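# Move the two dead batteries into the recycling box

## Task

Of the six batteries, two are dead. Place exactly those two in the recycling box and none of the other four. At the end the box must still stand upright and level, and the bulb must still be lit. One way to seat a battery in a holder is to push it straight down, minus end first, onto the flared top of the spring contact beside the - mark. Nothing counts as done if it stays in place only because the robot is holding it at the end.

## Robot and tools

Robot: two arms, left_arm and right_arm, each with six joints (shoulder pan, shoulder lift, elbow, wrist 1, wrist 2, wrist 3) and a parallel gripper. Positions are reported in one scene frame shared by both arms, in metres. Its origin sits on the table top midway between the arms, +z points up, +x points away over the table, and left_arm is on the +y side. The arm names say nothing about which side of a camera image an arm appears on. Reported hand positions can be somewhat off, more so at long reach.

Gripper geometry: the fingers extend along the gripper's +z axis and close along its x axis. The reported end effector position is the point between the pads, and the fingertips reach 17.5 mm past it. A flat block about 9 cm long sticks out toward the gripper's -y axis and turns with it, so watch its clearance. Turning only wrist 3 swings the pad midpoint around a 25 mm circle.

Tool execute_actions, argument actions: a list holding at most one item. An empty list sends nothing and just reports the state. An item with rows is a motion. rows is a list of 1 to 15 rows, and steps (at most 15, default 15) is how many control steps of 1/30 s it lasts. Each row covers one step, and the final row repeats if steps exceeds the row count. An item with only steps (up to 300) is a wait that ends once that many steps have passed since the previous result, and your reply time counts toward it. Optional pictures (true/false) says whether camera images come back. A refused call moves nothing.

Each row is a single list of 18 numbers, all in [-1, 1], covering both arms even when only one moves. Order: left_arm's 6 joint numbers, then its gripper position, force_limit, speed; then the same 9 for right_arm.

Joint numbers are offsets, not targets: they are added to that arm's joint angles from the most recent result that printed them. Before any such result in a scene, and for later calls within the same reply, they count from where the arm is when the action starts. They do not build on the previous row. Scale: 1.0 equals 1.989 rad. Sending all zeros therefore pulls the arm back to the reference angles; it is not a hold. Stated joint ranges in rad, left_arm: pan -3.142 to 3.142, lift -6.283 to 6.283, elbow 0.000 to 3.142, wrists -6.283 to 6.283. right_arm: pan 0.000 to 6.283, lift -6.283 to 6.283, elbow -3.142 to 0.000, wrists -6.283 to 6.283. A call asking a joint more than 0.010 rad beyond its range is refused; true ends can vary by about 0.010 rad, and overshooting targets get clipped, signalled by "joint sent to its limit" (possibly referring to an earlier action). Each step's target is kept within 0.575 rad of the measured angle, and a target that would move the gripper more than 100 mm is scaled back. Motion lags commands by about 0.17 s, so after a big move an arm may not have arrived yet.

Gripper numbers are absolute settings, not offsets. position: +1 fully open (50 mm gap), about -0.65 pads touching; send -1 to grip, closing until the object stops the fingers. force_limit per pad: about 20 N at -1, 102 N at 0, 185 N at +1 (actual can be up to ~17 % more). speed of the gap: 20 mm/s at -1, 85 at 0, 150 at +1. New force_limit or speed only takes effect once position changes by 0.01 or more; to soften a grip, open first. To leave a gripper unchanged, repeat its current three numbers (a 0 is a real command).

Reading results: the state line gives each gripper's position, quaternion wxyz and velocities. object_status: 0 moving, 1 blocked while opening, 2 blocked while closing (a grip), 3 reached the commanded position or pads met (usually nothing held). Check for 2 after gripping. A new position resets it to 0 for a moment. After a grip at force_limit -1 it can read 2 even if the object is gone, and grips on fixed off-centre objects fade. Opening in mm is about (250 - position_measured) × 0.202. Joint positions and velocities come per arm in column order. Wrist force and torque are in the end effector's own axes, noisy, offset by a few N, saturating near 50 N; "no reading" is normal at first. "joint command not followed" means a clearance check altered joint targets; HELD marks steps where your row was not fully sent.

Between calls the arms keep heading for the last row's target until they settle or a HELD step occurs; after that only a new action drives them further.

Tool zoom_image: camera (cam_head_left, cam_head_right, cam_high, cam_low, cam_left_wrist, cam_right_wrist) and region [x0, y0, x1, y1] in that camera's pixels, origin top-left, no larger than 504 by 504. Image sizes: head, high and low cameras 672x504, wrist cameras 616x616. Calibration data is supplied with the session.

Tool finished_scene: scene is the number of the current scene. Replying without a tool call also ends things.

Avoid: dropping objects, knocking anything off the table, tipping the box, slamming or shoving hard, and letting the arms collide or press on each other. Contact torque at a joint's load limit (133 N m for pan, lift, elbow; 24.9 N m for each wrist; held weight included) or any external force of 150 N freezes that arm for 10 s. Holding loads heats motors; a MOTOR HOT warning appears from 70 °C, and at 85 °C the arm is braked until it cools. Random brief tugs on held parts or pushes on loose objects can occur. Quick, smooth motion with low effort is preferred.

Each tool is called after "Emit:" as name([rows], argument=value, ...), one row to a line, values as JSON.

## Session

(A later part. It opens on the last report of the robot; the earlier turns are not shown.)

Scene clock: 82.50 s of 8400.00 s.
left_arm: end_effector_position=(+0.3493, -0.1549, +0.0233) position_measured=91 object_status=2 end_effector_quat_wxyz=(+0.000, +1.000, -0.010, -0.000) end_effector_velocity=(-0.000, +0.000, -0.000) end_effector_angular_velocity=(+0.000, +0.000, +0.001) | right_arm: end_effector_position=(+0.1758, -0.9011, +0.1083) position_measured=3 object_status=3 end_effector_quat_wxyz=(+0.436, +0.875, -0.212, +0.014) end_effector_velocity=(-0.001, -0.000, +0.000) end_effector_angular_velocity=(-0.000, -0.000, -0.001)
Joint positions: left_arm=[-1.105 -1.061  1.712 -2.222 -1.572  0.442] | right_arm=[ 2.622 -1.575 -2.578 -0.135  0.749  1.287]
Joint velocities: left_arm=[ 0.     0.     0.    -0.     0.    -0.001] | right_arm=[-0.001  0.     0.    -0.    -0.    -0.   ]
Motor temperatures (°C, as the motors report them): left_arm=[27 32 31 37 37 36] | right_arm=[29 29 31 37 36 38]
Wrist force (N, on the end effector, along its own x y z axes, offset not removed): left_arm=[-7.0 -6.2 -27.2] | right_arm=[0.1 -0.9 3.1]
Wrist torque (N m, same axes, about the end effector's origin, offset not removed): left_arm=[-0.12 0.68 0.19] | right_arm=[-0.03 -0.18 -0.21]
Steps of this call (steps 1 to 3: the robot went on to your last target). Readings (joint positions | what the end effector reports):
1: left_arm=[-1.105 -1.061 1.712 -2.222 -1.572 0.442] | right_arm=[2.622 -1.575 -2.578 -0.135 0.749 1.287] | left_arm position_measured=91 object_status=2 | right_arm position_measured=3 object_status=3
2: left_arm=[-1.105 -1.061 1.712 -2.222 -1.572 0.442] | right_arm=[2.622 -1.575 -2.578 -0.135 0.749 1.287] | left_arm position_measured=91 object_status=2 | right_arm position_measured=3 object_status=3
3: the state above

Emit:
execute_actions([
  {"rows":[[0,-0.0003,-0.0002,0.0005,0,0,-1,-0.3,-0.3,0,0,0,0,0,0,1,0,0]],"steps":12},
], pictures=false)

Emit:
execute_actions([
  {"rows":[[0,0,0,0,0,0,0.77,-0.3,-0.5,0,0,0,0,0,0,1,0,0]],"steps":12},
], pictures=false)

Emit:
execute_actions([
  {"rows":[[0,-0.012,-0.008,0.02,0,0,0.77,-0.3,-0.5,0,0,0,0,0,0,1,0,0],[0,-0.012,-0.008,0.02,0,0,0.77,-0.3,-0.5,0,0,0,0,0,0,1,0,0],[0,-0.012,-0.008,0.02,0,0,0.77,-0.3,-0.5,0,0,0,0,0,0,1,0,0],[0,-0.024,-0.017,0.041,0,0,0.77,-0.3,-0.5,0,0,0,0,0,0,1,0,0],[0,-0.024,-0.017,0.041,0,0,0.77,-0.3,-0.5,0,0,0,0,0,0,1,0,0],[0,-0.024,-0.017,0.041,0,0,0.77,-0.3,-0.5,0,0,0,0,0,0,1,0,0],[0,-0.048,-0.04,0.088,0,0,0.77,-0.3,-0.5,0,0,0,0,0,0,1,0,0]],"steps":15},
], pictures=false)

Emit:
execute_actions([
  {"steps":20},
], pictures=false)

Scene clock: 89.47 s of 8400.00 s.
left_arm: end_effector_position=(+0.3493, -0.1549, +0.0236) position_measured=91 object_status=2 end_effector_quat_wxyz=(+0.000, +1.000, -0.010, -0.000) end_effector_velocity=(-0.000, -0.000, +0.000) end_effector_angular_velocity=(+0.001, +0.000, +0.000) | right_arm: end_effector_position=(+0.1758, -0.9011, +0.1083) position_measured=3 object_status=3 end_effector_quat_wxyz=(+0.436, +0.875, -0.212, +0.014) end_effector_velocity=(-0.000, -0.000, -0.000) end_effector_angular_velocity=(+0.000, +0.000, -0.001)
Joint positions: left_arm=[-1.105 -1.062  1.712 -2.221 -1.572  0.442] | right_arm=[ 2.622 -1.575 -2.578 -0.135  0.749  1.287]
Joint velocities: left_arm=[-0.    -0.    -0.     0.001 -0.    -0.001] | right_arm=[-0.001 -0.     0.    -0.     0.     0.   ]
Motor temperatures (°C, as the motors report them): left_arm=[27 32 31 37 37 36] | right_arm=[29 29 31 37 36 38]
Wrist force (N, on the end effector, along its own x y z axes, offset not removed): left_arm=[-4.9 -5.8 -8.1] | right_arm=[-0.3 0.7 1.6]
Wrist torque (N m, same axes, about the end effector's origin, offset not removed): left_arm=[-0.93 0.80 0.17] | right_arm=[0.20 -0.10 -0.18]
Steps of this call (steps 1 to 15: the robot went on to your last target; steps 16 to 90: nothing new was sent; then 3.57 s passed at rest; steps 91 to 102: all 12 steps of this action). Readings (joint positions | what the end effector reports):
91: left_arm=[-1.105 -1.061 1.712 -2.222 -1.572 0.442] | right_arm=[2.622 -1.575 -2.578 -0.135 0.749 1.287] | left_arm position_measured=91 object_status=2 | right_arm position_measured=3 object_status=3
92: left_arm=[-1.105 -1.061 1.712 -2.222 -1.572 0.442] | right_arm=[2.622 -1.575 -2.578 -0.135 0.749 1.287] | left_arm position_measured=91 object_status=2 | right_arm position_measured=3 object_status=3
94: left_arm=[-1.105 -1.061 1.712 -2.221 -1.572 0.442] | right_arm=[2.622 -1.575 -2.578 -0.135 0.749 1.287] | left_arm position_measured=91 object_status=2 | right_arm position_measured=3 object_status=3
98: left_arm=[-1.105 -1.062 1.712 -2.221 -1.572 0.442] | right_arm=[2.622 -1.575 -2.578 -0.135 0.749 1.287] | left_arm position_measured=91 object_status=2 | right_arm position_measured=3 object_status=3
102: the state above

Scene clock: 89.87 s of 8400.00 s.
left_arm: end_effector_position=(+0.3493, -0.1549, +0.0236) position_measured=37 object_status=0 end_effector_quat_wxyz=(+0.000, +1.000, -0.010, -0.000) end_effector_velocity=(+0.000, -0.000, +0.000) end_effector_angular_velocity=(-0.000, -0.000, -0.002) | right_arm: end_effector_position=(+0.1758, -0.9011, +0.1083) position_measured=3 object_status=3 end_effector_quat_wxyz=(+0.436, +0.875, -0.212, +0.014) end_effector_velocity=(-0.001, -0.000, -0.000) end_effector_angular_velocity=(-0.000, -0.000, -0.001)
Joint positions: left_arm=[-1.105 -1.062  1.712 -2.221 -1.572  0.442] | right_arm=[ 2.622 -1.575 -2.578 -0.135  0.749  1.287]
Joint velocities: left_arm=[ 0.    -0.    -0.    -0.    -0.     0.002] | right_arm=[-0.001 -0.001  0.     0.001  0.    -0.   ]
Motor temperatures (°C, as the motors report them): left_arm=[27 32 31 37 37 36] | right_arm=[29 29 31 37 36 38]
Wrist force (N, on the end effector, along its own x y z axes, offset not removed): left_arm=[0.5 -2.2 2.3] | right_arm=[-1.3 1.0 3.1]
Wrist torque (N m, same axes, about the end effector's origin, offset not removed): left_arm=[-0.49 0.01 0.21] | right_arm=[0.27 0.01 -0.04]
Steps of this call (steps 1 to 12: all 12 steps of this action). Readings (joint positions | what the end effector reports):
1: left_arm=[-1.105 -1.062 1.712 -2.221 -1.572 0.442] | right_arm=[2.622 -1.575 -2.578 -0.135 0.749 1.287] | left_arm position_measured=88 object_status=0 | right_arm position_measured=3 object_status=3
2: left_arm=[-1.105 -1.062 1.712 -2.221 -1.572 0.442] | right_arm=[2.622 -1.575 -2.578 -0.135 0.749 1.287] | left_arm position_measured=79 object_status=0 | right_arm position_measured=3 object_status=3
4: left_arm=[-1.105 -1.062 1.712 -2.221 -1.572 0.442] | right_arm=[2.622 -1.575 -2.578 -0.135 0.749 1.287] | left_arm position_measured=62 object_status=0 | right_arm position_measured=3 object_status=3
8: left_arm=[-1.105 -1.062 1.712 -2.221 -1.572 0.442] | right_arm=[2.622 -1.575 -2.578 -0.135 0.749 1.287] | left_arm position_measured=37 object_status=0 | right_arm position_measured=3 object_status=3
12: the state above

Scene clock: 90.37 s of 8400.00 s.
left_arm: end_effector_position=(+0.3497, -0.1557, +0.0929) position_measured=37 object_status=3 end_effector_quat_wxyz=(+0.001, +1.000, -0.010, -0.000) end_effector_velocity=(-0.002, +0.005, +0.057) end_effector_angular_velocity=(+0.009, +0.004, -0.000) | right_arm: end_effector_position=(+0.1758, -0.9011, +0.1083) position_measured=3 object_status=3 end_effector_quat_wxyz=(+0.436, +0.875, -0.212, +0.014) end_effector_velocity=(-0.000, -0.000, +0.000) end_effector_angular_velocity=(-0.001, -0.001, -0.000)
Joint positions: left_arm=[-1.105 -1.149  1.64  -2.062 -1.572  0.442] | right_arm=[ 2.622 -1.575 -2.578 -0.135  0.749  1.287]
Joint velocities: left_arm=[-0.001 -0.069 -0.063  0.142 -0.    -0.   ] | right_arm=[-0.     0.001 -0.     0.    -0.    -0.   ]
Motor temperatures (°C, as the motors report them): left_arm=[27 32 31 37 37 36] | right_arm=[29 29 31 37 36 38]
Wrist force (N, on the end effector, along its own x y z axes, offset not removed): left_arm=[-2.7 -3.1 -2.5] | right_arm=[0.9 -0.2 1.6]
Wrist torque (N m, same axes, about the end effector's origin, offset not removed): left_arm=[-0.96 0.66 0.18] | right_arm=[0.07 -0.31 -0.10]
Steps of this call (steps 1 to 15: all 15 steps of this action). Readings (joint positions | what the end effector reports):
1: left_arm=[-1.105 -1.062 1.712 -2.220 -1.572 0.442] | right_arm=[2.622 -1.575 -2.578 -0.135 0.749 1.287] | left_arm position_measured=37 object_status=0 | right_arm position_measured=3 object_status=3
2: left_arm=[-1.105 -1.064 1.710 -2.217 -1.572 0.442] | right_arm=[2.622 -1.575 -2.578 -0.135 0.749 1.287] | left_arm position_measured=37 object_status=3 | right_arm position_measured=3 object_status=3
4: left_arm=[-1.105 -1.073 1.704 -2.203 -1.572 0.442] | right_arm=[2.622 -1.575 -2.578 -0.135 0.749 1.287] | left_arm position_measured=37 object_status=3 | right_arm position_measured=3 object_status=3
8: left_arm=[-1.105 -1.100 1.684 -2.157 -1.572 0.442] | right_arm=[2.622 -1.575 -2.578 -0.135 0.749 1.287] | left_arm position_measured=37 object_status=3 | right_arm position_measured=3 object_status=3
15: the state above

Scene clock: 91.03 s of 8400.00 s.
left_arm: end_effector_position=(+0.3494, -0.1551, +0.0996) position_measured=37 object_status=3 end_effector_quat_wxyz=(+0.000, +1.000, -0.010, -0.000) end_effector_velocity=(-0.000, -0.000, +0.000) end_effector_angular_velocity=(+0.000, +0.000, -0.002) | right_arm: end_effector_position=(+0.1758, -0.9011, +0.1083) position_measured=3 object_status=3 end_effector_quat_wxyz=(+0.436, +0.875, -0.212, +0.014) end_effector_velocity=(-0.000, -0.000, -0.000) end_effector_angular_velocity=(-0.000, +0.000, -0.000)
Joint positions: left_arm=[-1.105 -1.157  1.632 -2.046 -1.572  0.442] | right_arm=[ 2.622 -1.575 -2.578 -0.135  0.749  1.287]
Joint velocities: left_arm=[-0.    -0.    -0.     0.     0.     0.002] | right_arm=[-0.    -0.     0.     0.001 -0.    -0.   ]
Motor temperatures (°C, as the motors report them): left_arm=[27 32 31 37 37 36] | right_arm=[29 29 31 37 36 38]
Wrist force (N, on the end effector, along its own x y z axes, offset not removed): left_arm=[-2.5 -1.7 1.0] | right_arm=[0.0 0.1 2.5]
Wrist torque (N m, same axes, about the end effector's origin, offset not removed): left_arm=[-0.57 0.58 0.25] | right_arm=[0.18 -0.15 -0.07]
Steps of this call (steps 1 to 20: the robot went on to your last target). Readings (joint positions | what the end effector reports):
1: left_arm=[-1.105 -1.151 1.638 -2.058 -1.572 0.442] | right_arm=[2.622 -1.575 -2.578 -0.135 0.749 1.287] | left_arm position_measured=37 object_status=3 | right_arm position_measured=3 object_status=3
2: left_arm=[-1.105 -1.153 1.636 -2.055 -1.572 0.442] | right_arm=[2.622 -1.575 -2.578 -0.135 0.749 1.287] | left_arm position_measured=37 object_status=3 | right_arm position_measured=3 object_status=3
4: left_arm=[-1.105 -1.155 1.635 -2.051 -1.572 0.442] | right_arm=[2.622 -1.575 -2.578 -0.135 0.749 1.287] | left_arm position_measured=37 object_status=3 | right_arm position_measured=3 object_status=3
8: left_arm=[-1.105 -1.156 1.633 -2.047 -1.572 0.442] | right_arm=[2.622 -1.575 -2.578 -0.135 0.749 1.287] | left_arm position_measured=37 object_status=3 | right_arm position_measured=3 object_status=3
20: the state above

Emit:
execute_actions([
  {"rows":[[0.2032,0.0357,-0.0552,0.0196,0.0004,0.4194,0.77,-0.3,-0.5,0,0,0,0,0,0,1,0,0]],"steps":15},
], pictures=false)

Emit:
execute_actions([
  {"steps":40},
])

Emit:
zoom_image(camera="cam_left_wrist", region=[240,230,420,350])

Scene clock: 99.10 s of 8400.00 s.
left_arm: end_effector_position=(+0.5235, -0.0257, +0.1001) position_measured=37 object_status=3 end_effector_quat_wxyz=(-0.000, +0.987, -0.159, -0.000) end_effector_velocity=(+0.276, +0.277, +0.000) end_effector_angular_velocity=(-0.001, -0.002, -1.032) | right_arm: end_effector_position=(+0.1758, -0.9011, +0.1083) position_measured=3 object_status=3 end_effector_quat_wxyz=(+0.436, +0.875, -0.212, +0.014) end_effector_velocity=(+0.001, -0.000, +0.001) end_effector_angular_velocity=(-0.002, -0.003, +0.000)
Joint positions: left_arm=[-0.771 -1.097  1.539 -2.013 -1.571  1.076] | right_arm=[ 2.622 -1.575 -2.578 -0.135  0.749  1.287]
Joint velocities: left_arm=[ 0.584  0.091 -0.141  0.049  0.002  1.615] | right_arm=[0.    0.002 0.    0.001 0.    0.   ]
Motor temperatures (°C, as the motors report them): left_arm=[27 32 31 37 37 36] | right_arm=[29 29 31 37 36 38]
Wrist force (N, on the end effector, along its own x y z axes, offset not removed): left_arm=[-2.1 -5.5 -1.4] | right_arm=[-0.2 0.5 1.9]
Wrist torque (N m, same axes, about the end effector's origin, offset not removed): left_arm=[-1.09 0.54 0.13] | right_arm=[0.20 -0.19 -0.08]
Steps of this call (steps 1 to 15: the robot went on to your last target; steps 16 to 90: nothing new was sent; then 4.57 s passed at rest; steps 91 to 105: all 15 steps of this action). Readings (joint positions | what the end effector reports):
91: left_arm=[-1.105 -1.157 1.632 -2.045 -1.572 0.442] | right_arm=[2.622 -1.575 -2.578 -0.135 0.749 1.287] | left_arm position_measured=37 object_status=3 | right_arm position_measured=3 object_status=3
92: left_arm=[-1.100 -1.154 1.628 -2.044 -1.572 0.448] | right_arm=[2.622 -1.575 -2.578 -0.135 0.749 1.287] | left_arm position_measured=37 object_status=3 | right_arm position_measured=3 object_status=3
94: left_arm=[-1.053 -1.144 1.612 -2.038 -1.571 0.505] | right_arm=[2.622 -1.575 -2.578 -0.135 0.749 1.287] | left_arm position_measured=37 object_status=3 | right_arm position_measured=3 object_status=3
98: left_arm=[-0.946 -1.126 1.585 -2.028 -1.571 0.674] | right_arm=[2.622 -1.575 -2.578 -0.135 0.749 1.287] | left_arm position_measured=37 object_status=3 | right_arm position_measured=3 object_status=3
105: the state above

Scene clock: 100.43 s of 8400.00 s.
left_arm: end_effector_position=(+0.5554, +0.0081, +0.1002) position_measured=37 object_status=3 end_effector_quat_wxyz=(-0.000, +0.975, -0.223, -0.000) end_effector_velocity=(+0.000, +0.000, +0.001) end_effector_angular_velocity=(-0.001, -0.001, +0.002) | right_arm: end_effector_position=(+0.1758, -0.9011, +0.1083) position_measured=3 object_status=3 end_effector_quat_wxyz=(+0.436, +0.875, -0.212, +0.014) end_effector_velocity=(-0.001, -0.000, +0.001) end_effector_angular_velocity=(-0.001, -0.001, -0.001)
Joint positions: left_arm=[-0.701 -1.086  1.522 -2.007 -1.571  1.276] | right_arm=[ 2.622 -1.575 -2.578 -0.135  0.749  1.287]
Joint velocities: left_arm=[ 0.001 -0.001 -0.    -0.     0.    -0.001] | right_arm=[-0.001  0.001 -0.     0.001 -0.    -0.   ]
Motor temperatures (°C, as the motors report them): left_arm=[27 32 31 37 37 36] | right_arm=[29 29 31 37 36 38]
Wrist force (N, on the end effector, along its own x y z axes, offset not removed): left_arm=[-0.6 -0.6 0.2] | right_arm=[-0.5 0.4 1.4]
Wrist torque (N m, same axes, about the end effector's origin, offset not removed): left_arm=[-0.28 0.25 0.35] | right_arm=[0.17 -0.08 -0.14]
Steps of this call (steps 1 to 30: the robot went on to your last target; steps 31 to 40: nothing new was sent). Readings (joint positions | what the end effector reports):
1: left_arm=[-0.753 -1.094 1.535 -2.011 -1.571 1.125] | right_arm=[2.622 -1.575 -2.578 -0.135 0.749 1.287] | left_arm position_measured=37 object_status=3 | right_arm position_measured=3 object_status=3
2: left_arm=[-0.740 -1.092 1.532 -2.010 -1.571 1.162] | right_arm=[2.622 -1.575 -2.578 -0.135 0.749 1.287] | left_arm position_measured=37 object_status=3 | right_arm position_measured=3 object_status=3
4: left_arm=[-0.723 -1.090 1.528 -2.009 -1.571 1.212] | right_arm=[2.622 -1.575 -2.578 -0.135 0.749 1.287] | left_arm position_measured=37 object_status=3 | right_arm position_measured=3 object_status=3
8: left_arm=[-0.708 -1.087 1.524 -2.007 -1.571 1.255] | right_arm=[2.622 -1.575 -2.578 -0.135 0.749 1.287] | left_arm position_measured=37 object_status=3 | right_arm position_measured=3 object_status=3
40: the state above
All arms were judged still, so your last target was given up. Only a new action makes them travel on or press farther. Fingers that are still opening or closing keep moving.
camera_calibration (this result's frames):
cam_left_wrist: T_world_to_cam=[[0.908104, -0.41866, 0.0083849, -0.507903], [-0.405744, -0.874785, 0.264809, 0.209697], [-0.10353, -0.243876, -0.964265, 0.3039], [0, 0, 0, 1]] pos_world=[0.577775, 0.044915, 0.241769]
cam_right_wrist: T_world_to_cam=[[0.899576, -0.34046, 0.273587, -0.501175], [-0.364517, -0.240163, 0.899694, -0.255524], [-0.240604, -0.90907, -0.340149, -0.592295], [0, 0, 0, 1]] pos_world=[0.215194, -0.770435, 0.16554]

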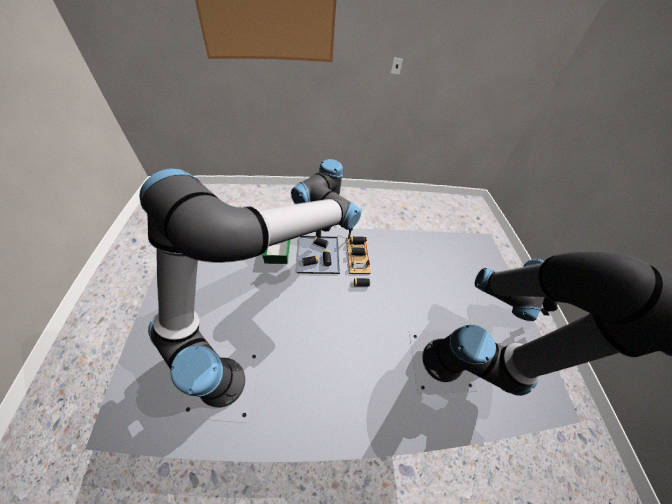

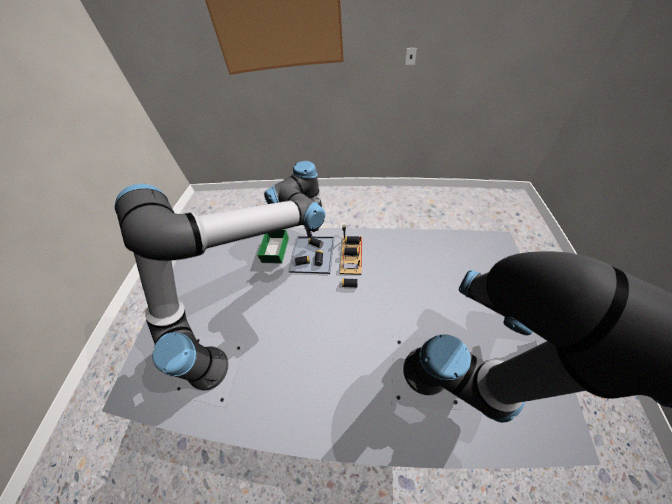

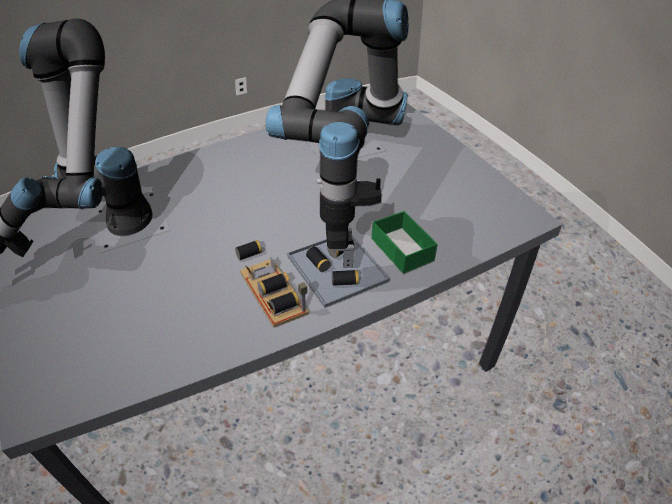

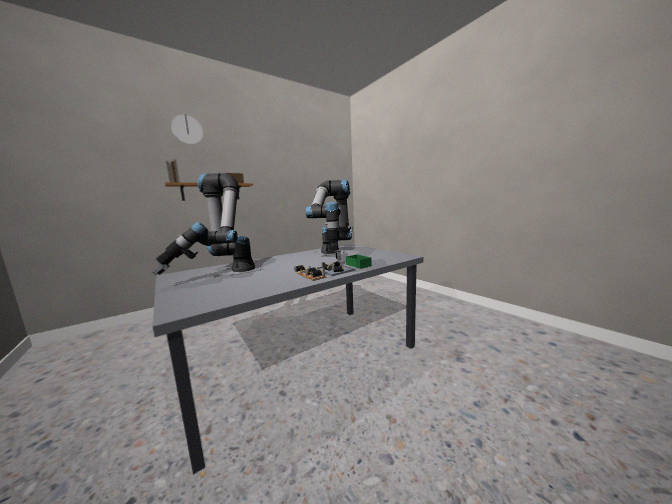

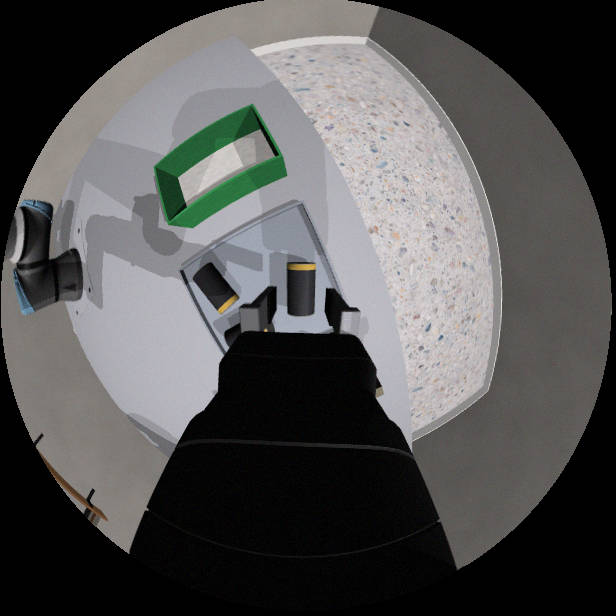

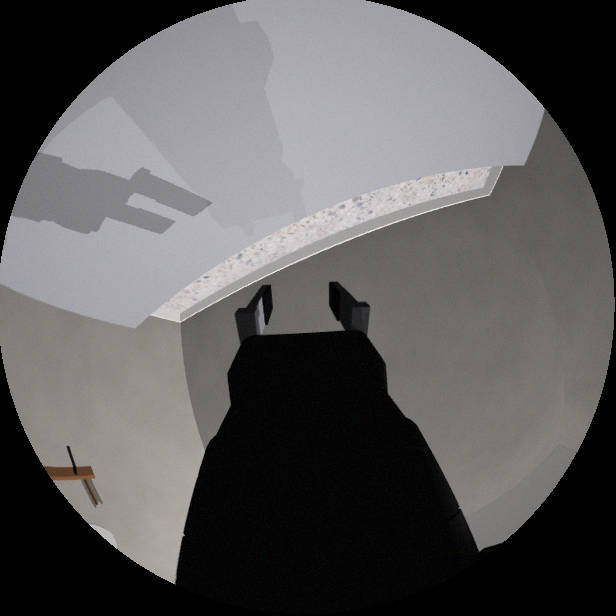

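Region (240, 230, 420, 350) of cam_left_wrist's 616x616 image, scaled by 2.800, with more detail than that image has.

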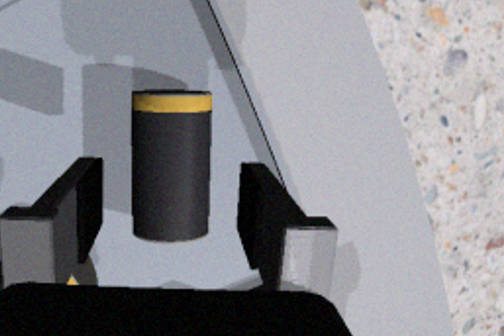

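Emit:
execute_actions([
  {"rows":[[0,0.011,0.0115,-0.0224,0,0,0.77,-0.3,-0.5,0,0,0,0,0,0,1,0,0],[0,0.011,0.0115,-0.0224,0,0,0.77,-0.3,-0.5,0,0,0,0,0,0,1,0,0],[0,0.011,0.0115,-0.0224,0,0,0.77,-0.3,-0.5,0,0,0,0,0,0,1,0,0],[0,0.0219,0.023,-0.0448,0,0,0.77,-0.3,-0.5,0,0,0,0,0,0,1,0,0],[0,0.0219,0.023,-0.0448,0,0,0.77,-0.3,-0.5,0,0,0,0,0,0,1,0,0],[0,0.0219,0.023,-0.0448,0,0,0.77,-0.3,-0.5,0,0,0,0,0,0,1,0,0],[0,0.0325,0.031,-0.0635,0,0,0.77,-0.3,-0.5,0,0,0,0,0,0,1,0,0],[0,0.0325,0.031,-0.0635,0,0,0.77,-0.3,-0.5,0,0,0,0,0,0,1,0,0],[0,0.0325,0.031,-0.0635,0,0,0.77,-0.3,-0.5,0,0,0,0,0,0,1,0,0],[0,0.043,0.0385,-0.0815,0,0,0.77,-0.3,-0.5,0,0,0,0,0,0,1,0,0]],"steps":15},
], pictures=false)

Emit:
execute_actions([
  {"steps":20},
], pictures=false)

Emit:
execute_actions([
  {"rows":[[0,0,0,0,0,0,-1,-0.3,-0.3,0,0,0,0,0,0,1,0,0]],"steps":15},
], pictures=false)

Emit:
execute_actions([
  {"rows":[[0,-0.0105,-0.0075,0.018,0,0,-1,-0.3,-0.3,0,0,0,0,0,0,1,0,0],[0,-0.0105,-0.0075,0.018,0,0,-1,-0.3,-0.3,0,0,0,0,0,0,1,0,0],[0,-0.0105,-0.0075,0.018,0,0,-1,-0.3,-0.3,0,0,0,0,0,0,1,0,0],[0,-0.0211,-0.0155,0.0367,0,0,-1,-0.3,-0.3,0,0,0,0,0,0,1,0,0],[0,-0.0211,-0.0155,0.0367,0,0,-1,-0.3,-0.3,0,0,0,0,0,0,1,0,0],[0,-0.0211,-0.0155,0.0367,0,0,-1,-0.3,-0.3,0,0,0,0,0,0,1,0,0],[0,-0.043,-0.0385,0.0815,0,0,-1,-0.3,-0.3,0,0,0,0,0,0,1,0,0]],"steps":15},
], pictures=false)

Emit:
execute_actions([
  {"steps":20},
], pictures=false)

Emit:
execute_actions([
  {"rows":[[-0.1443,0.0226,-0.0352,0.0131,0,-0.364,-1,-0.3,-0.3,0,0,0,0,0,0,1,0,0]],"steps":15},
], pictures=false)

Emit:
execute_actions([
  {"steps":35},
])

Emit:
zoom_image(camera="cam_left_wrist", region=[240,230,420,350])

Scene clock: 118.20 s of 8400.00 s.
left_arm: end_effector_position=(+0.5555, +0.0080, +0.0352) position_measured=37 object_status=3 end_effector_quat_wxyz=(-0.000, +0.975, -0.223, -0.000) end_effector_velocity=(-0.001, -0.000, -0.074) end_effector_angular_velocity=(-0.002, -0.003, +0.001) | right_arm: end_effector_position=(+0.1758, -0.9011, +0.1083) position_measured=3 object_status=3 end_effector_quat_wxyz=(+0.436, +0.875, -0.212, +0.014) end_effector_velocity=(+0.000, +0.000, -0.001) end_effector_angular_velocity=(+0.001, +0.001, +0.001)
Joint positions: left_arm=[-0.701 -1.011  1.591 -2.149 -1.571  1.276] | right_arm=[ 2.622 -1.575 -2.578 -0.135  0.749  1.287]
Joint velocities: left_arm=[-0.001  0.092  0.07  -0.166  0.    -0.002] | right_arm=[ 0.001 -0.001  0.    -0.     0.     0.   ]
Motor temperatures (°C, as the motors report them): left_arm=[27 32 31 37 37 36] | right_arm=[29 29 31 37 36 38]
Wrist force (N, on the end effector, along its own x y z axes, offset not removed): left_arm=[-0.8 1.9 0.3] | right_arm=[-1.2 -0.6 2.1]
Wrist torque (N m, same axes, about the end effector's origin, offset not removed): left_arm=[0.13 0.12 0.09] | right_arm=[-0.02 0.06 -0.10]
Steps of this call (steps 1 to 90: nothing new was sent; then 14.27 s passed at rest; steps 91 to 105: all 15 steps of this action). Readings (joint positions | what the end effector reports):
91: left_arm=[-0.701 -1.086 1.523 -2.007 -1.571 1.276] | right_arm=[2.622 -1.575 -2.578 -0.135 0.749 1.287] | left_arm position_measured=37 object_status=3 | right_arm position_measured=3 object_status=3
92: left_arm=[-0.701 -1.084 1.525 -2.011 -1.571 1.276] | right_arm=[2.622 -1.575 -2.578 -0.135 0.749 1.287] | left_arm position_measured=37 object_status=3 | right_arm position_measured=3 object_status=3
94: left_arm=[-0.701 -1.076 1.533 -2.026 -1.571 1.276] | right_arm=[2.622 -1.575 -2.578 -0.135 0.749 1.287] | left_arm position_measured=37 object_status=3 | right_arm position_measured=3 object_status=3
98: left_arm=[-0.701 -1.053 1.557 -2.073 -1.571 1.276] | right_arm=[2.622 -1.575 -2.578 -0.135 0.749 1.287] | left_arm position_measured=37 object_status=3 | right_arm position_measured=3 object_status=3
105: the state above

Scene clock: 118.87 s of 8400.00 s.
left_arm: end_effector_position=(+0.5554, +0.0081, +0.0267) position_measured=37 object_status=3 end_effector_quat_wxyz=(-0.000, +0.975, -0.223, -0.000) end_effector_velocity=(-0.000, -0.001, +0.000) end_effector_angular_velocity=(-0.001, -0.001, +0.000) | right_arm: end_effector_position=(+0.1758, -0.9011, +0.1083) position_measured=3 object_status=3 end_effector_quat_wxyz=(+0.436, +0.875, -0.212, +0.014) end_effector_velocity=(-0.000, +0.000, +0.000) end_effector_angular_velocity=(+0.000, -0.000, -0.001)
Joint positions: left_arm=[-0.701 -1.001  1.599 -2.169 -1.571  1.276] | right_arm=[ 2.622 -1.575 -2.578 -0.135  0.749  1.287]
Joint velocities: left_arm=[-0.001 -0.001  0.    -0.001 -0.    -0.001] | right_arm=[-0.001  0.001  0.    -0.001  0.     0.   ]
Motor temperatures (°C, as the motors report them): left_arm=[27 32 31 37 37 36] | right_arm=[29 29 31 37 36 38]
Wrist force (N, on the end effector, along its own x y z axes, offset not removed): left_arm=[-2.5 -2.7 1.7] | right_arm=[-0.8 -0.9 1.7]
Wrist torque (N m, same axes, about the end effector's origin, offset not removed): left_arm=[-0.61 0.68 0.25] | right_arm=[0.00 0.01 -0.13]
Steps of this call (steps 1 to 20: the robot went on to your last target). Readings (joint positions | what the end effector reports):
1: left_arm=[-0.701 -1.009 1.593 -2.154 -1.571 1.276] | right_arm=[2.622 -1.575 -2.578 -0.135 0.749 1.287] | left_arm position_measured=37 object_status=3 | right_arm position_measured=3 object_status=3
2: left_arm=[-0.701 -1.007 1.594 -2.158 -1.571 1.276] | right_arm=[2.622 -1.575 -2.578 -0.135 0.749 1.287] | left_arm position_measured=37 object_status=3 | right_arm position_measured=3 object_status=3
4: left_arm=[-0.701 -1.004 1.596 -2.162 -1.571 1.276] | right_arm=[2.622 -1.575 -2.578 -0.135 0.749 1.287] | left_arm position_measured=37 object_status=3 | right_arm position_measured=3 object_status=3
8: left_arm=[-0.701 -1.002 1.598 -2.167 -1.571 1.276] | right_arm=[2.622 -1.575 -2.578 -0.135 0.749 1.287] | left_arm position_measured=37 object_status=3 | right_arm position_measured=3 object_status=3
20: the state above

Scene clock: 119.37 s of 8400.00 s.
left_arm: end_effector_position=(+0.5554, +0.0081, +0.0267) position_measured=91 object_status=2 end_effector_quat_wxyz=(-0.000, +0.975, -0.223, -0.000) end_effector_velocity=(-0.000, -0.000, -0.000) end_effector_angular_velocity=(-0.000, -0.000, -0.001) | right_arm: end_effector_position=(+0.1758, -0.9011, +0.1083) position_measured=3 object_status=3 end_effector_quat_wxyz=(+0.436, +0.875, -0.212, +0.014) end_effector_velocity=(-0.001, -0.000, +0.001) end_effector_angular_velocity=(-0.001, -0.001, -0.001)
Joint positions: left_arm=[-0.701 -1.001  1.599 -2.169 -1.571  1.276] | right_arm=[ 2.622 -1.575 -2.578 -0.135  0.749  1.287]
Joint velocities: left_arm=[-0.001  0.001 -0.    -0.     0.     0.   ] | right_arm=[-0.001  0.001 -0.     0.    -0.    -0.   ]
Motor temperatures (°C, as the motors report them): left_arm=[27 32 31 37 37 36] | right_arm=[29 29 31 37 36 38]
Wrist force (N, on the end effector, along its own x y z axes, offset not removed): left_arm=[-2.0 -2.6 2.9] | right_arm=[-0.5 -0.8 2.0]
Wrist torque (N m, same axes, about the end effector's origin, offset not removed): left_arm=[-0.74 0.46 0.16] | right_arm=[0.01 -0.07 -0.13]
Steps of this call (steps 1 to 15: all 15 steps of this action). Readings (joint positions | what the end effector reports):
1: left_arm=[-0.701 -1.001 1.599 -2.169 -1.571 1.276] | right_arm=[2.622 -1.575 -2.578 -0.135 0.749 1.287] | left_arm position_measured=41 object_status=0 | right_arm position_measured=3 object_status=3
2: left_arm=[-0.701 -1.001 1.599 -2.169 -1.571 1.276] | right_arm=[2.622 -1.575 -2.578 -0.135 0.749 1.287] | left_arm position_measured=51 object_status=0 | right_arm position_measured=3 object_status=3
4: left_arm=[-0.701 -1.001 1.599 -2.169 -1.571 1.276] | right_arm=[2.622 -1.575 -2.578 -0.135 0.749 1.287] | left_arm position_measured=73 object_status=0 | right_arm position_measured=3 object_status=3
8: left_arm=[-0.701 -1.001 1.599 -2.169 -1.571 1.276] | right_arm=[2.622 -1.575 -2.578 -0.135 0.749 1.287] | left_arm position_measured=91 object_status=0 | right_arm position_measured=3 object_status=3
15: the state above

Scene clock: 119.87 s of 8400.00 s.
left_arm: end_effector_position=(+0.5558, +0.0077, +0.0936) position_measured=91 object_status=2 end_effector_quat_wxyz=(+0.000, +0.975, -0.223, +0.000) end_effector_velocity=(-0.004, +0.003, +0.055) end_effector_angular_velocity=(+0.006, +0.007, +0.001) | right_arm: end_effector_position=(+0.1758, -0.9011, +0.1083) position_measured=3 object_status=3 end_effector_quat_wxyz=(+0.436, +0.875, -0.212, +0.014) end_effector_velocity=(+0.001, +0.000, +0.000) end_effector_angular_velocity=(-0.000, -0.001, +0.001)
Joint positions: left_arm=[-0.701 -1.079  1.53  -2.022 -1.571  1.276] | right_arm=[ 2.622 -1.575 -2.578 -0.135  0.749  1.287]
Joint velocities: left_arm=[-0.    -0.062 -0.062  0.133  0.    -0.002] | right_arm=[ 0.001 -0.     0.     0.001  0.     0.   ]
Motor temperatures (°C, as the motors report them): left_arm=[27 32 31 37 37 36] | right_arm=[29 29 31 37 36 38]
Wrist force (N, on the end effector, along its own x y z axes, offset not removed): left_arm=[-1.4 1.3 1.4] | right_arm=[0.0 0.9 3.3]
Wrist torque (N m, same axes, about the end effector's origin, offset not removed): left_arm=[-0.10 0.38 -0.12] | right_arm=[0.29 -0.19 -0.12]
Steps of this call (steps 1 to 15: all 15 steps of this action). Readings (joint positions | what the end effector reports):
1: left_arm=[-0.701 -1.001 1.599 -2.169 -1.571 1.276] | right_arm=[2.622 -1.575 -2.578 -0.135 0.749 1.287] | left_arm position_measured=91 object_status=2 | right_arm position_measured=3 object_status=3
2: left_arm=[-0.701 -1.003 1.597 -2.165 -1.571 1.276] | right_arm=[2.622 -1.575 -2.578 -0.135 0.749 1.287] | left_arm position_measured=91 object_status=2 | right_arm position_measured=3 object_status=3
4: left_arm=[-0.701 -1.010 1.592 -2.153 -1.571 1.276] | right_arm=[2.622 -1.575 -2.578 -0.135 0.749 1.287] | left_arm position_measured=91 object_status=2 | right_arm position_measured=3 object_status=3
8: left_arm=[-0.701 -1.035 1.573 -2.111 -1.571 1.276] | right_arm=[2.622 -1.575 -2.578 -0.135 0.749 1.287] | left_arm position_measured=91 object_status=2 | right_arm position_measured=3 object_status=3
15: the state above

Scene clock: 120.53 s of 8400.00 s.
left_arm: end_effector_position=(+0.5554, +0.0081, +0.1002) position_measured=91 object_status=2 end_effector_quat_wxyz=(-0.000, +0.975, -0.223, -0.000) end_effector_velocity=(+0.000, -0.000, +0.001) end_effector_angular_velocity=(-0.001, -0.001, -0.002) | right_arm: end_effector_position=(+0.1758, -0.9011, +0.1083) position_measured=3 object_status=3 end_effector_quat_wxyz=(+0.436, +0.875, -0.212, +0.014) end_effector_velocity=(+0.000, +0.000, +0.000) end_effector_angular_velocity=(-0.000, -0.000, +0.001)
Joint positions: left_arm=[-0.701 -1.086  1.523 -2.007 -1.571  1.276] | right_arm=[ 2.622 -1.575 -2.578 -0.135  0.749  1.287]
Joint velocities: left_arm=[-0.    -0.001 -0.001  0.     0.     0.002] | right_arm=[ 0.001 -0.    -0.     0.001  0.    -0.   ]
Motor temperatures (°C, as the motors report them): left_arm=[27 32 31 37 37 36] | right_arm=[29 29 31 37 36 38]
Wrist force (N, on the end effector, along its own x y z axes, offset not removed): left_arm=[-0.3 -1.6 4.3] | right_arm=[-0.2 0.4 2.1]
Wrist torque (N m, same axes, about the end effector's origin, offset not removed): left_arm=[-0.60 0.18 0.18] | right_arm=[0.18 -0.09 -0.08]
Steps of this call (steps 1 to 20: the robot went on to your last target). Readings (joint positions | what the end effector reports):
1: left_arm=[-0.701 -1.081 1.528 -2.018 -1.571 1.276] | right_arm=[2.622 -1.575 -2.578 -0.135 0.749 1.287] | left_arm position_measured=91 object_status=2 | right_arm position_measured=3 object_status=3
2: left_arm=[-0.701 -1.082 1.527 -2.015 -1.571 1.276] | right_arm=[2.622 -1.575 -2.578 -0.135 0.749 1.287] | left_arm position_measured=91 object_status=2 | right_arm position_measured=3 object_status=3
4: left_arm=[-0.701 -1.084 1.525 -2.012 -1.571 1.276] | right_arm=[2.622 -1.575 -2.578 -0.135 0.749 1.287] | left_arm position_measured=91 object_status=2 | right_arm position_measured=3 object_status=3
8: left_arm=[-0.701 -1.085 1.523 -2.008 -1.571 1.276] | right_arm=[2.622 -1.575 -2.578 -0.135 0.749 1.287] | left_arm position_measured=91 object_status=2 | right_arm position_measured=3 object_status=3
20: the state above

Scene clock: 121.03 s of 8400.00 s.
left_arm: end_effector_position=(+0.4462, -0.1428, +0.0998) position_measured=91 object_status=2 end_effector_quat_wxyz=(-0.001, +0.999, -0.034, -0.000) end_effector_velocity=(-0.100, -0.099, -0.000) end_effector_angular_velocity=(+0.001, -0.001, +0.460) | right_arm: end_effector_position=(+0.1758, -0.9011, +0.1083) position_measured=3 object_status=3 end_effector_quat_wxyz=(+0.436, +0.875, -0.212, +0.014) end_effector_velocity=(-0.000, +0.000, -0.000) end_effector_angular_velocity=(+0.001, +0.002, +0.000)
Joint positions: left_arm=[-0.966 -1.044  1.457 -1.982 -1.571  0.629] | right_arm=[ 2.622 -1.575 -2.578 -0.135  0.749  1.287]
Joint velocities: left_arm=[-0.191  0.027 -0.042  0.016  0.    -0.651] | right_arm=[ 0.    -0.001 -0.    -0.001 -0.    -0.   ]
Motor temperatures (°C, as the motors report them): left_arm=[27 32 31 37 37 36] | right_arm=[29 29 31 37 36 38]
Wrist force (N, on the end effector, along its own x y z axes, offset not removed): left_arm=[-0.9 1.1 2.0] | right_arm=[0.4 0.5 2.6]
Wrist torque (N m, same axes, about the end effector's origin, offset not removed): left_arm=[-0.20 0.23 0.12] | right_arm=[0.20 -0.29 -0.12]
Steps of this call (steps 1 to 15: all 15 steps of this action). Readings (joint positions | what the end effector reports):
1: left_arm=[-0.701 -1.086 1.522 -2.007 -1.571 1.276] | right_arm=[2.622 -1.575 -2.578 -0.135 0.749 1.287] | left_arm position_measured=91 object_status=2 | right_arm position_measured=3 object_status=3
2: left_arm=[-0.706 -1.084 1.519 -2.005 -1.571 1.270] | right_arm=[2.622 -1.575 -2.578 -0.135 0.749 1.287] | left_arm position_measured=91 object_status=2 | right_arm position_measured=3 object_status=3
4: left_arm=[-0.751 -1.076 1.506 -2.000 -1.571 1.210] | right_arm=[2.622 -1.575 -2.578 -0.135 0.749 1.287] | left_arm position_measured=91 object_status=2 | right_arm position_measured=3 object_status=3
8: left_arm=[-0.850 -1.061 1.483 -1.992 -1.571 0.988] | right_arm=[2.622 -1.575 -2.578 -0.135 0.749 1.287] | left_arm position_measured=91 object_status=2 | right_arm position_measured=3 object_status=3
15: the state above

Scene clock: 122.20 s of 8400.00 s.
left_arm: end_effector_position=(+0.4344, -0.1543, +0.0998) position_measured=91 object_status=2 end_effector_quat_wxyz=(-0.001, +1.000, -0.007, -0.000) end_effector_velocity=(-0.001, -0.000, +0.000) end_effector_angular_velocity=(-0.000, -0.000, +0.001) | right_arm: end_effector_position=(+0.1758, -0.9011, +0.1083) position_measured=3 object_status=3 end_effector_quat_wxyz=(+0.436, +0.875, -0.212, +0.014) end_effector_velocity=(-0.001, -0.000, -0.000) end_effector_angular_velocity=(+0.001, +0.001, -0.001)
Joint positions: left_arm=[-0.988 -1.041  1.453 -1.981 -1.571  0.552] | right_arm=[ 2.622 -1.575 -2.578 -0.135  0.749  1.287]
Joint velocities: left_arm=[-0.001 -0.001  0.     0.     0.    -0.002] | right_arm=[-0.001 -0.     0.    -0.001  0.    -0.   ]
Motor temperatures (°C, as the motors report them): left_arm=[27 32 31 37 37 36] | right_arm=[29 29 31 37 36 38]
Wrist force (N, on the end effector, along its own x y z axes, offset not removed): left_arm=[-3.5 -2.6 5.3] | right_arm=[-0.1 1.6 3.2]
Wrist torque (N m, same axes, about the end effector's origin, offset not removed): left_arm=[-0.59 0.59 0.22] | right_arm=[0.39 -0.16 -0.11]
Steps of this call (steps 1 to 30: the robot went on to your last target; steps 31 to 35: nothing new was sent). Readings (joint positions | what the end effector reports):
1: left_arm=[-0.971 -1.044 1.456 -1.982 -1.571 0.610] | right_arm=[2.622 -1.575 -2.578 -0.135 0.749 1.287] | left_arm position_measured=91 object_status=2 | right_arm position_measured=3 object_status=3
2: left_arm=[-0.975 -1.043 1.455 -1.982 -1.571 0.596] | right_arm=[2.622 -1.575 -2.578 -0.135 0.749 1.287] | left_arm position_measured=91 object_status=2 | right_arm position_measured=3 object_status=3
4: left_arm=[-0.981 -1.042 1.454 -1.981 -1.571 0.577] | right_arm=[2.622 -1.575 -2.578 -0.135 0.749 1.287] | left_arm position_measured=91 object_status=2 | right_arm position_measured=3 object_status=3
8: left_arm=[-0.986 -1.042 1.453 -1.981 -1.571 0.560] | right_arm=[2.622 -1.575 -2.578 -0.135 0.749 1.287] | left_arm position_measured=91 object_status=2 | right_arm position_measured=3 object_status=3
35: the state above
All arms were judged still, so your last target was given up. Only a new action makes them travel on or press farther. Fingers that are still opening or closing keep moving.
camera_calibration (this result's frames):
cam_left_wrist: T_world_to_cam=[[0.999955, 0.00492273, 0.00814568, -0.440519], [0.00260016, -0.964589, 0.263743, -0.172456], [0.00915557, -0.26371, -0.964559, 0.199416], [0, 0, 0, 1]] pos_world=[0.439122, -0.111593, 0.241421]
cam_right_wrist: T_world_to_cam=[[0.899576, -0.34046, 0.273587, -0.501175], [-0.364517, -0.240163, 0.899694, -0.255524], [-0.240604, -0.90907, -0.340148, -0.592295], [0, 0, 0, 1]] pos_world=[0.215194, -0.770435, 0.16554]

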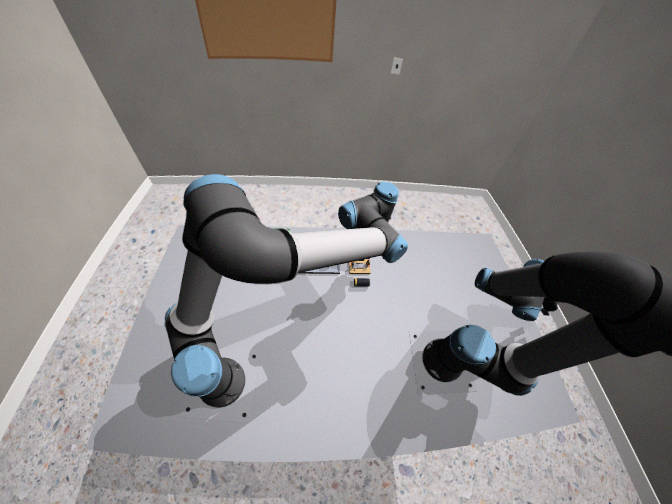

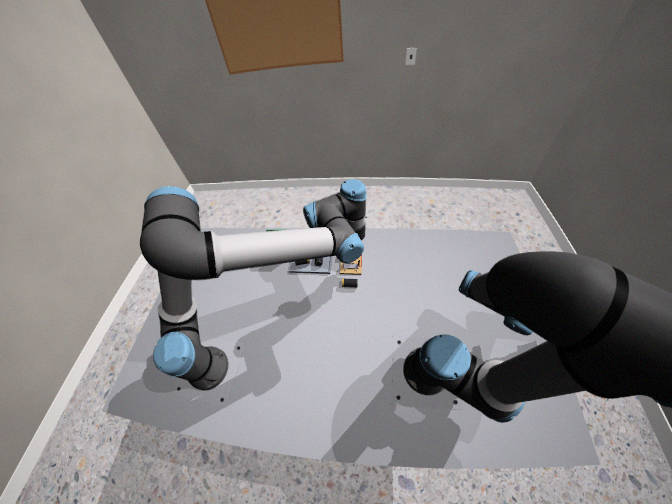

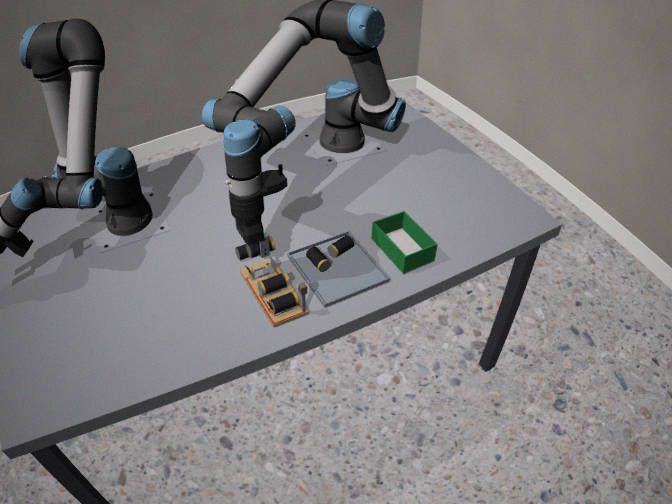

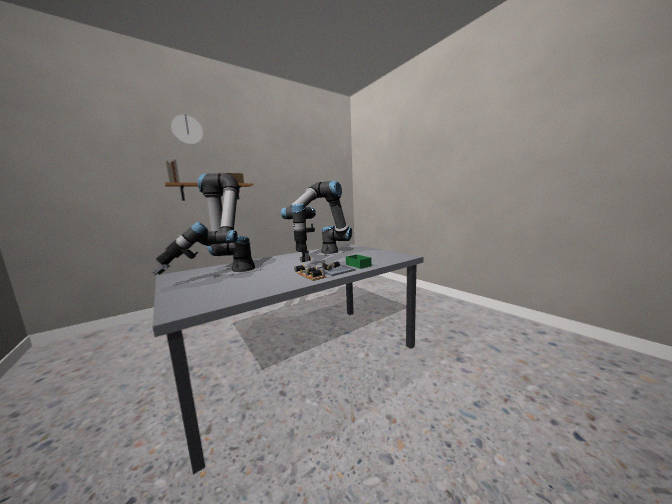

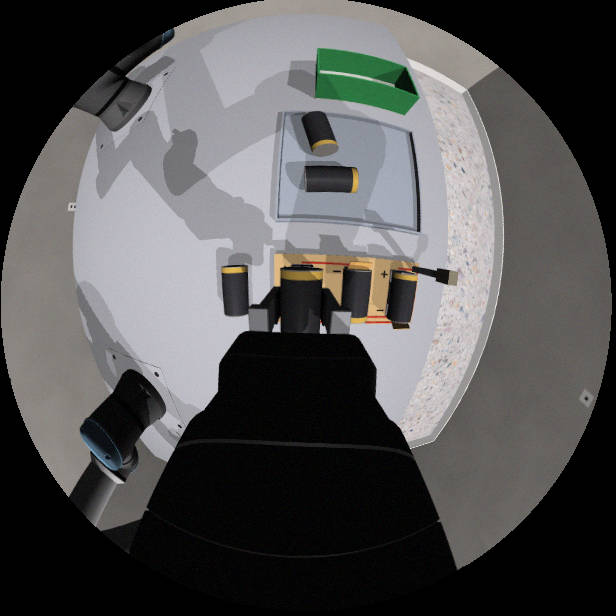

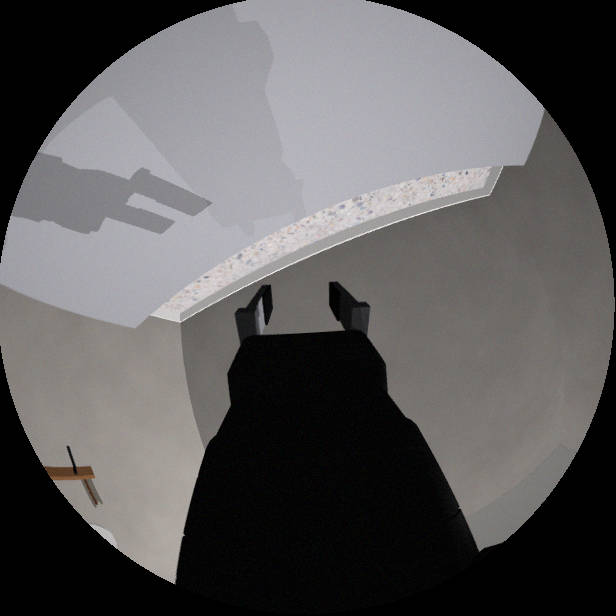

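Region (240, 230, 420, 350) of cam_left_wrist's 616x616 image, scaled by 2.800, with more detail than that image has.

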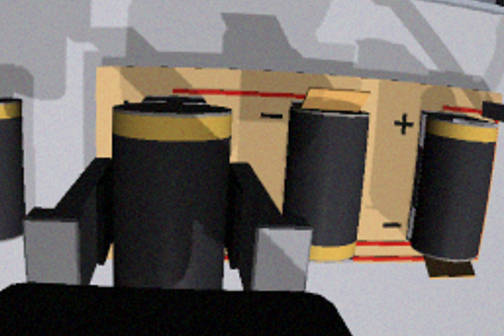

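Emit:
execute_actions(actions=[], pictures=false)

Scene clock: 135.47 s of 8400.00 s.
left_arm: end_effector_position=(+0.4344, -0.1543, +0.0998) position_measured=91 object_status=2 end_effector_quat_wxyz=(-0.001, +1.000, -0.007, -0.000) end_effector_velocity=(+0.000, -0.000, -0.000) end_effector_angular_velocity=(-0.000, -0.000, +0.002) | right_arm: end_effector_position=(+0.1758, -0.9011, +0.1083) position_measured=3 object_status=3 end_effector_quat_wxyz=(+0.436, +0.875, -0.212, +0.014) end_effector_velocity=(-0.001, -0.000, -0.001) end_effector_angular_velocity=(+0.001, +0.002, -0.002)
Joint positions: left_arm=[-0.988 -1.041  1.453 -1.981 -1.571  0.552] | right_arm=[ 2.622 -1.575 -2.578 -0.135  0.749  1.287]
Joint velocities: left_arm=[ 0.     0.001 -0.    -0.     0.    -0.002] | right_arm=[-0.002 -0.002  0.    -0.     0.    -0.   ]
Motor temperatures (°C, as the motors report them): left_arm=[27 32 31 37 37 36] | right_arm=[29 29 31 37 36 38]
Wrist force (N, on the end effector, along its own x y z axes, offset not removed): left_arm=[-2.3 -2.5 2.5] | right_arm=[1.0 1.4 1.8]
Wrist torque (N m, same axes, about the end effector's origin, offset not removed): left_arm=[-0.73 0.63 0.18] | right_arm=[0.34 -0.35 -0.11]
Steps of this call (steps 1 to 90: nothing new was sent; then 10.27 s passed at rest). Readings (joint positions | what the end effector reports):
1: left_arm=[-0.988 -1.041 1.453 -1.981 -1.571 0.552] | right_arm=[2.622 -1.575 -2.578 -0.135 0.749 1.287] | left_arm position_measured=91 object_status=2 | right_arm position_measured=3 object_status=3
2: left_arm=[-0.988 -1.041 1.453 -1.981 -1.571 0.552] | right_arm=[2.622 -1.575 -2.578 -0.135 0.749 1.287] | left_arm position_measured=91 object_status=2 | right_arm position_measured=3 object_status=3
4: left_arm=[-0.988 -1.041 1.453 -1.981 -1.571 0.552] | right_arm=[2.622 -1.575 -2.578 -0.135 0.749 1.287] | left_arm position_measured=91 object_status=2 | right_arm position_measured=3 object_status=3
8: left_arm=[-0.988 -1.041 1.453 -1.981 -1.571 0.552] | right_arm=[2.622 -1.575 -2.578 -0.135 0.749 1.287] | left_arm position_measured=91 object_status=2 | right_arm position_measured=3 object_status=3
90: the state above


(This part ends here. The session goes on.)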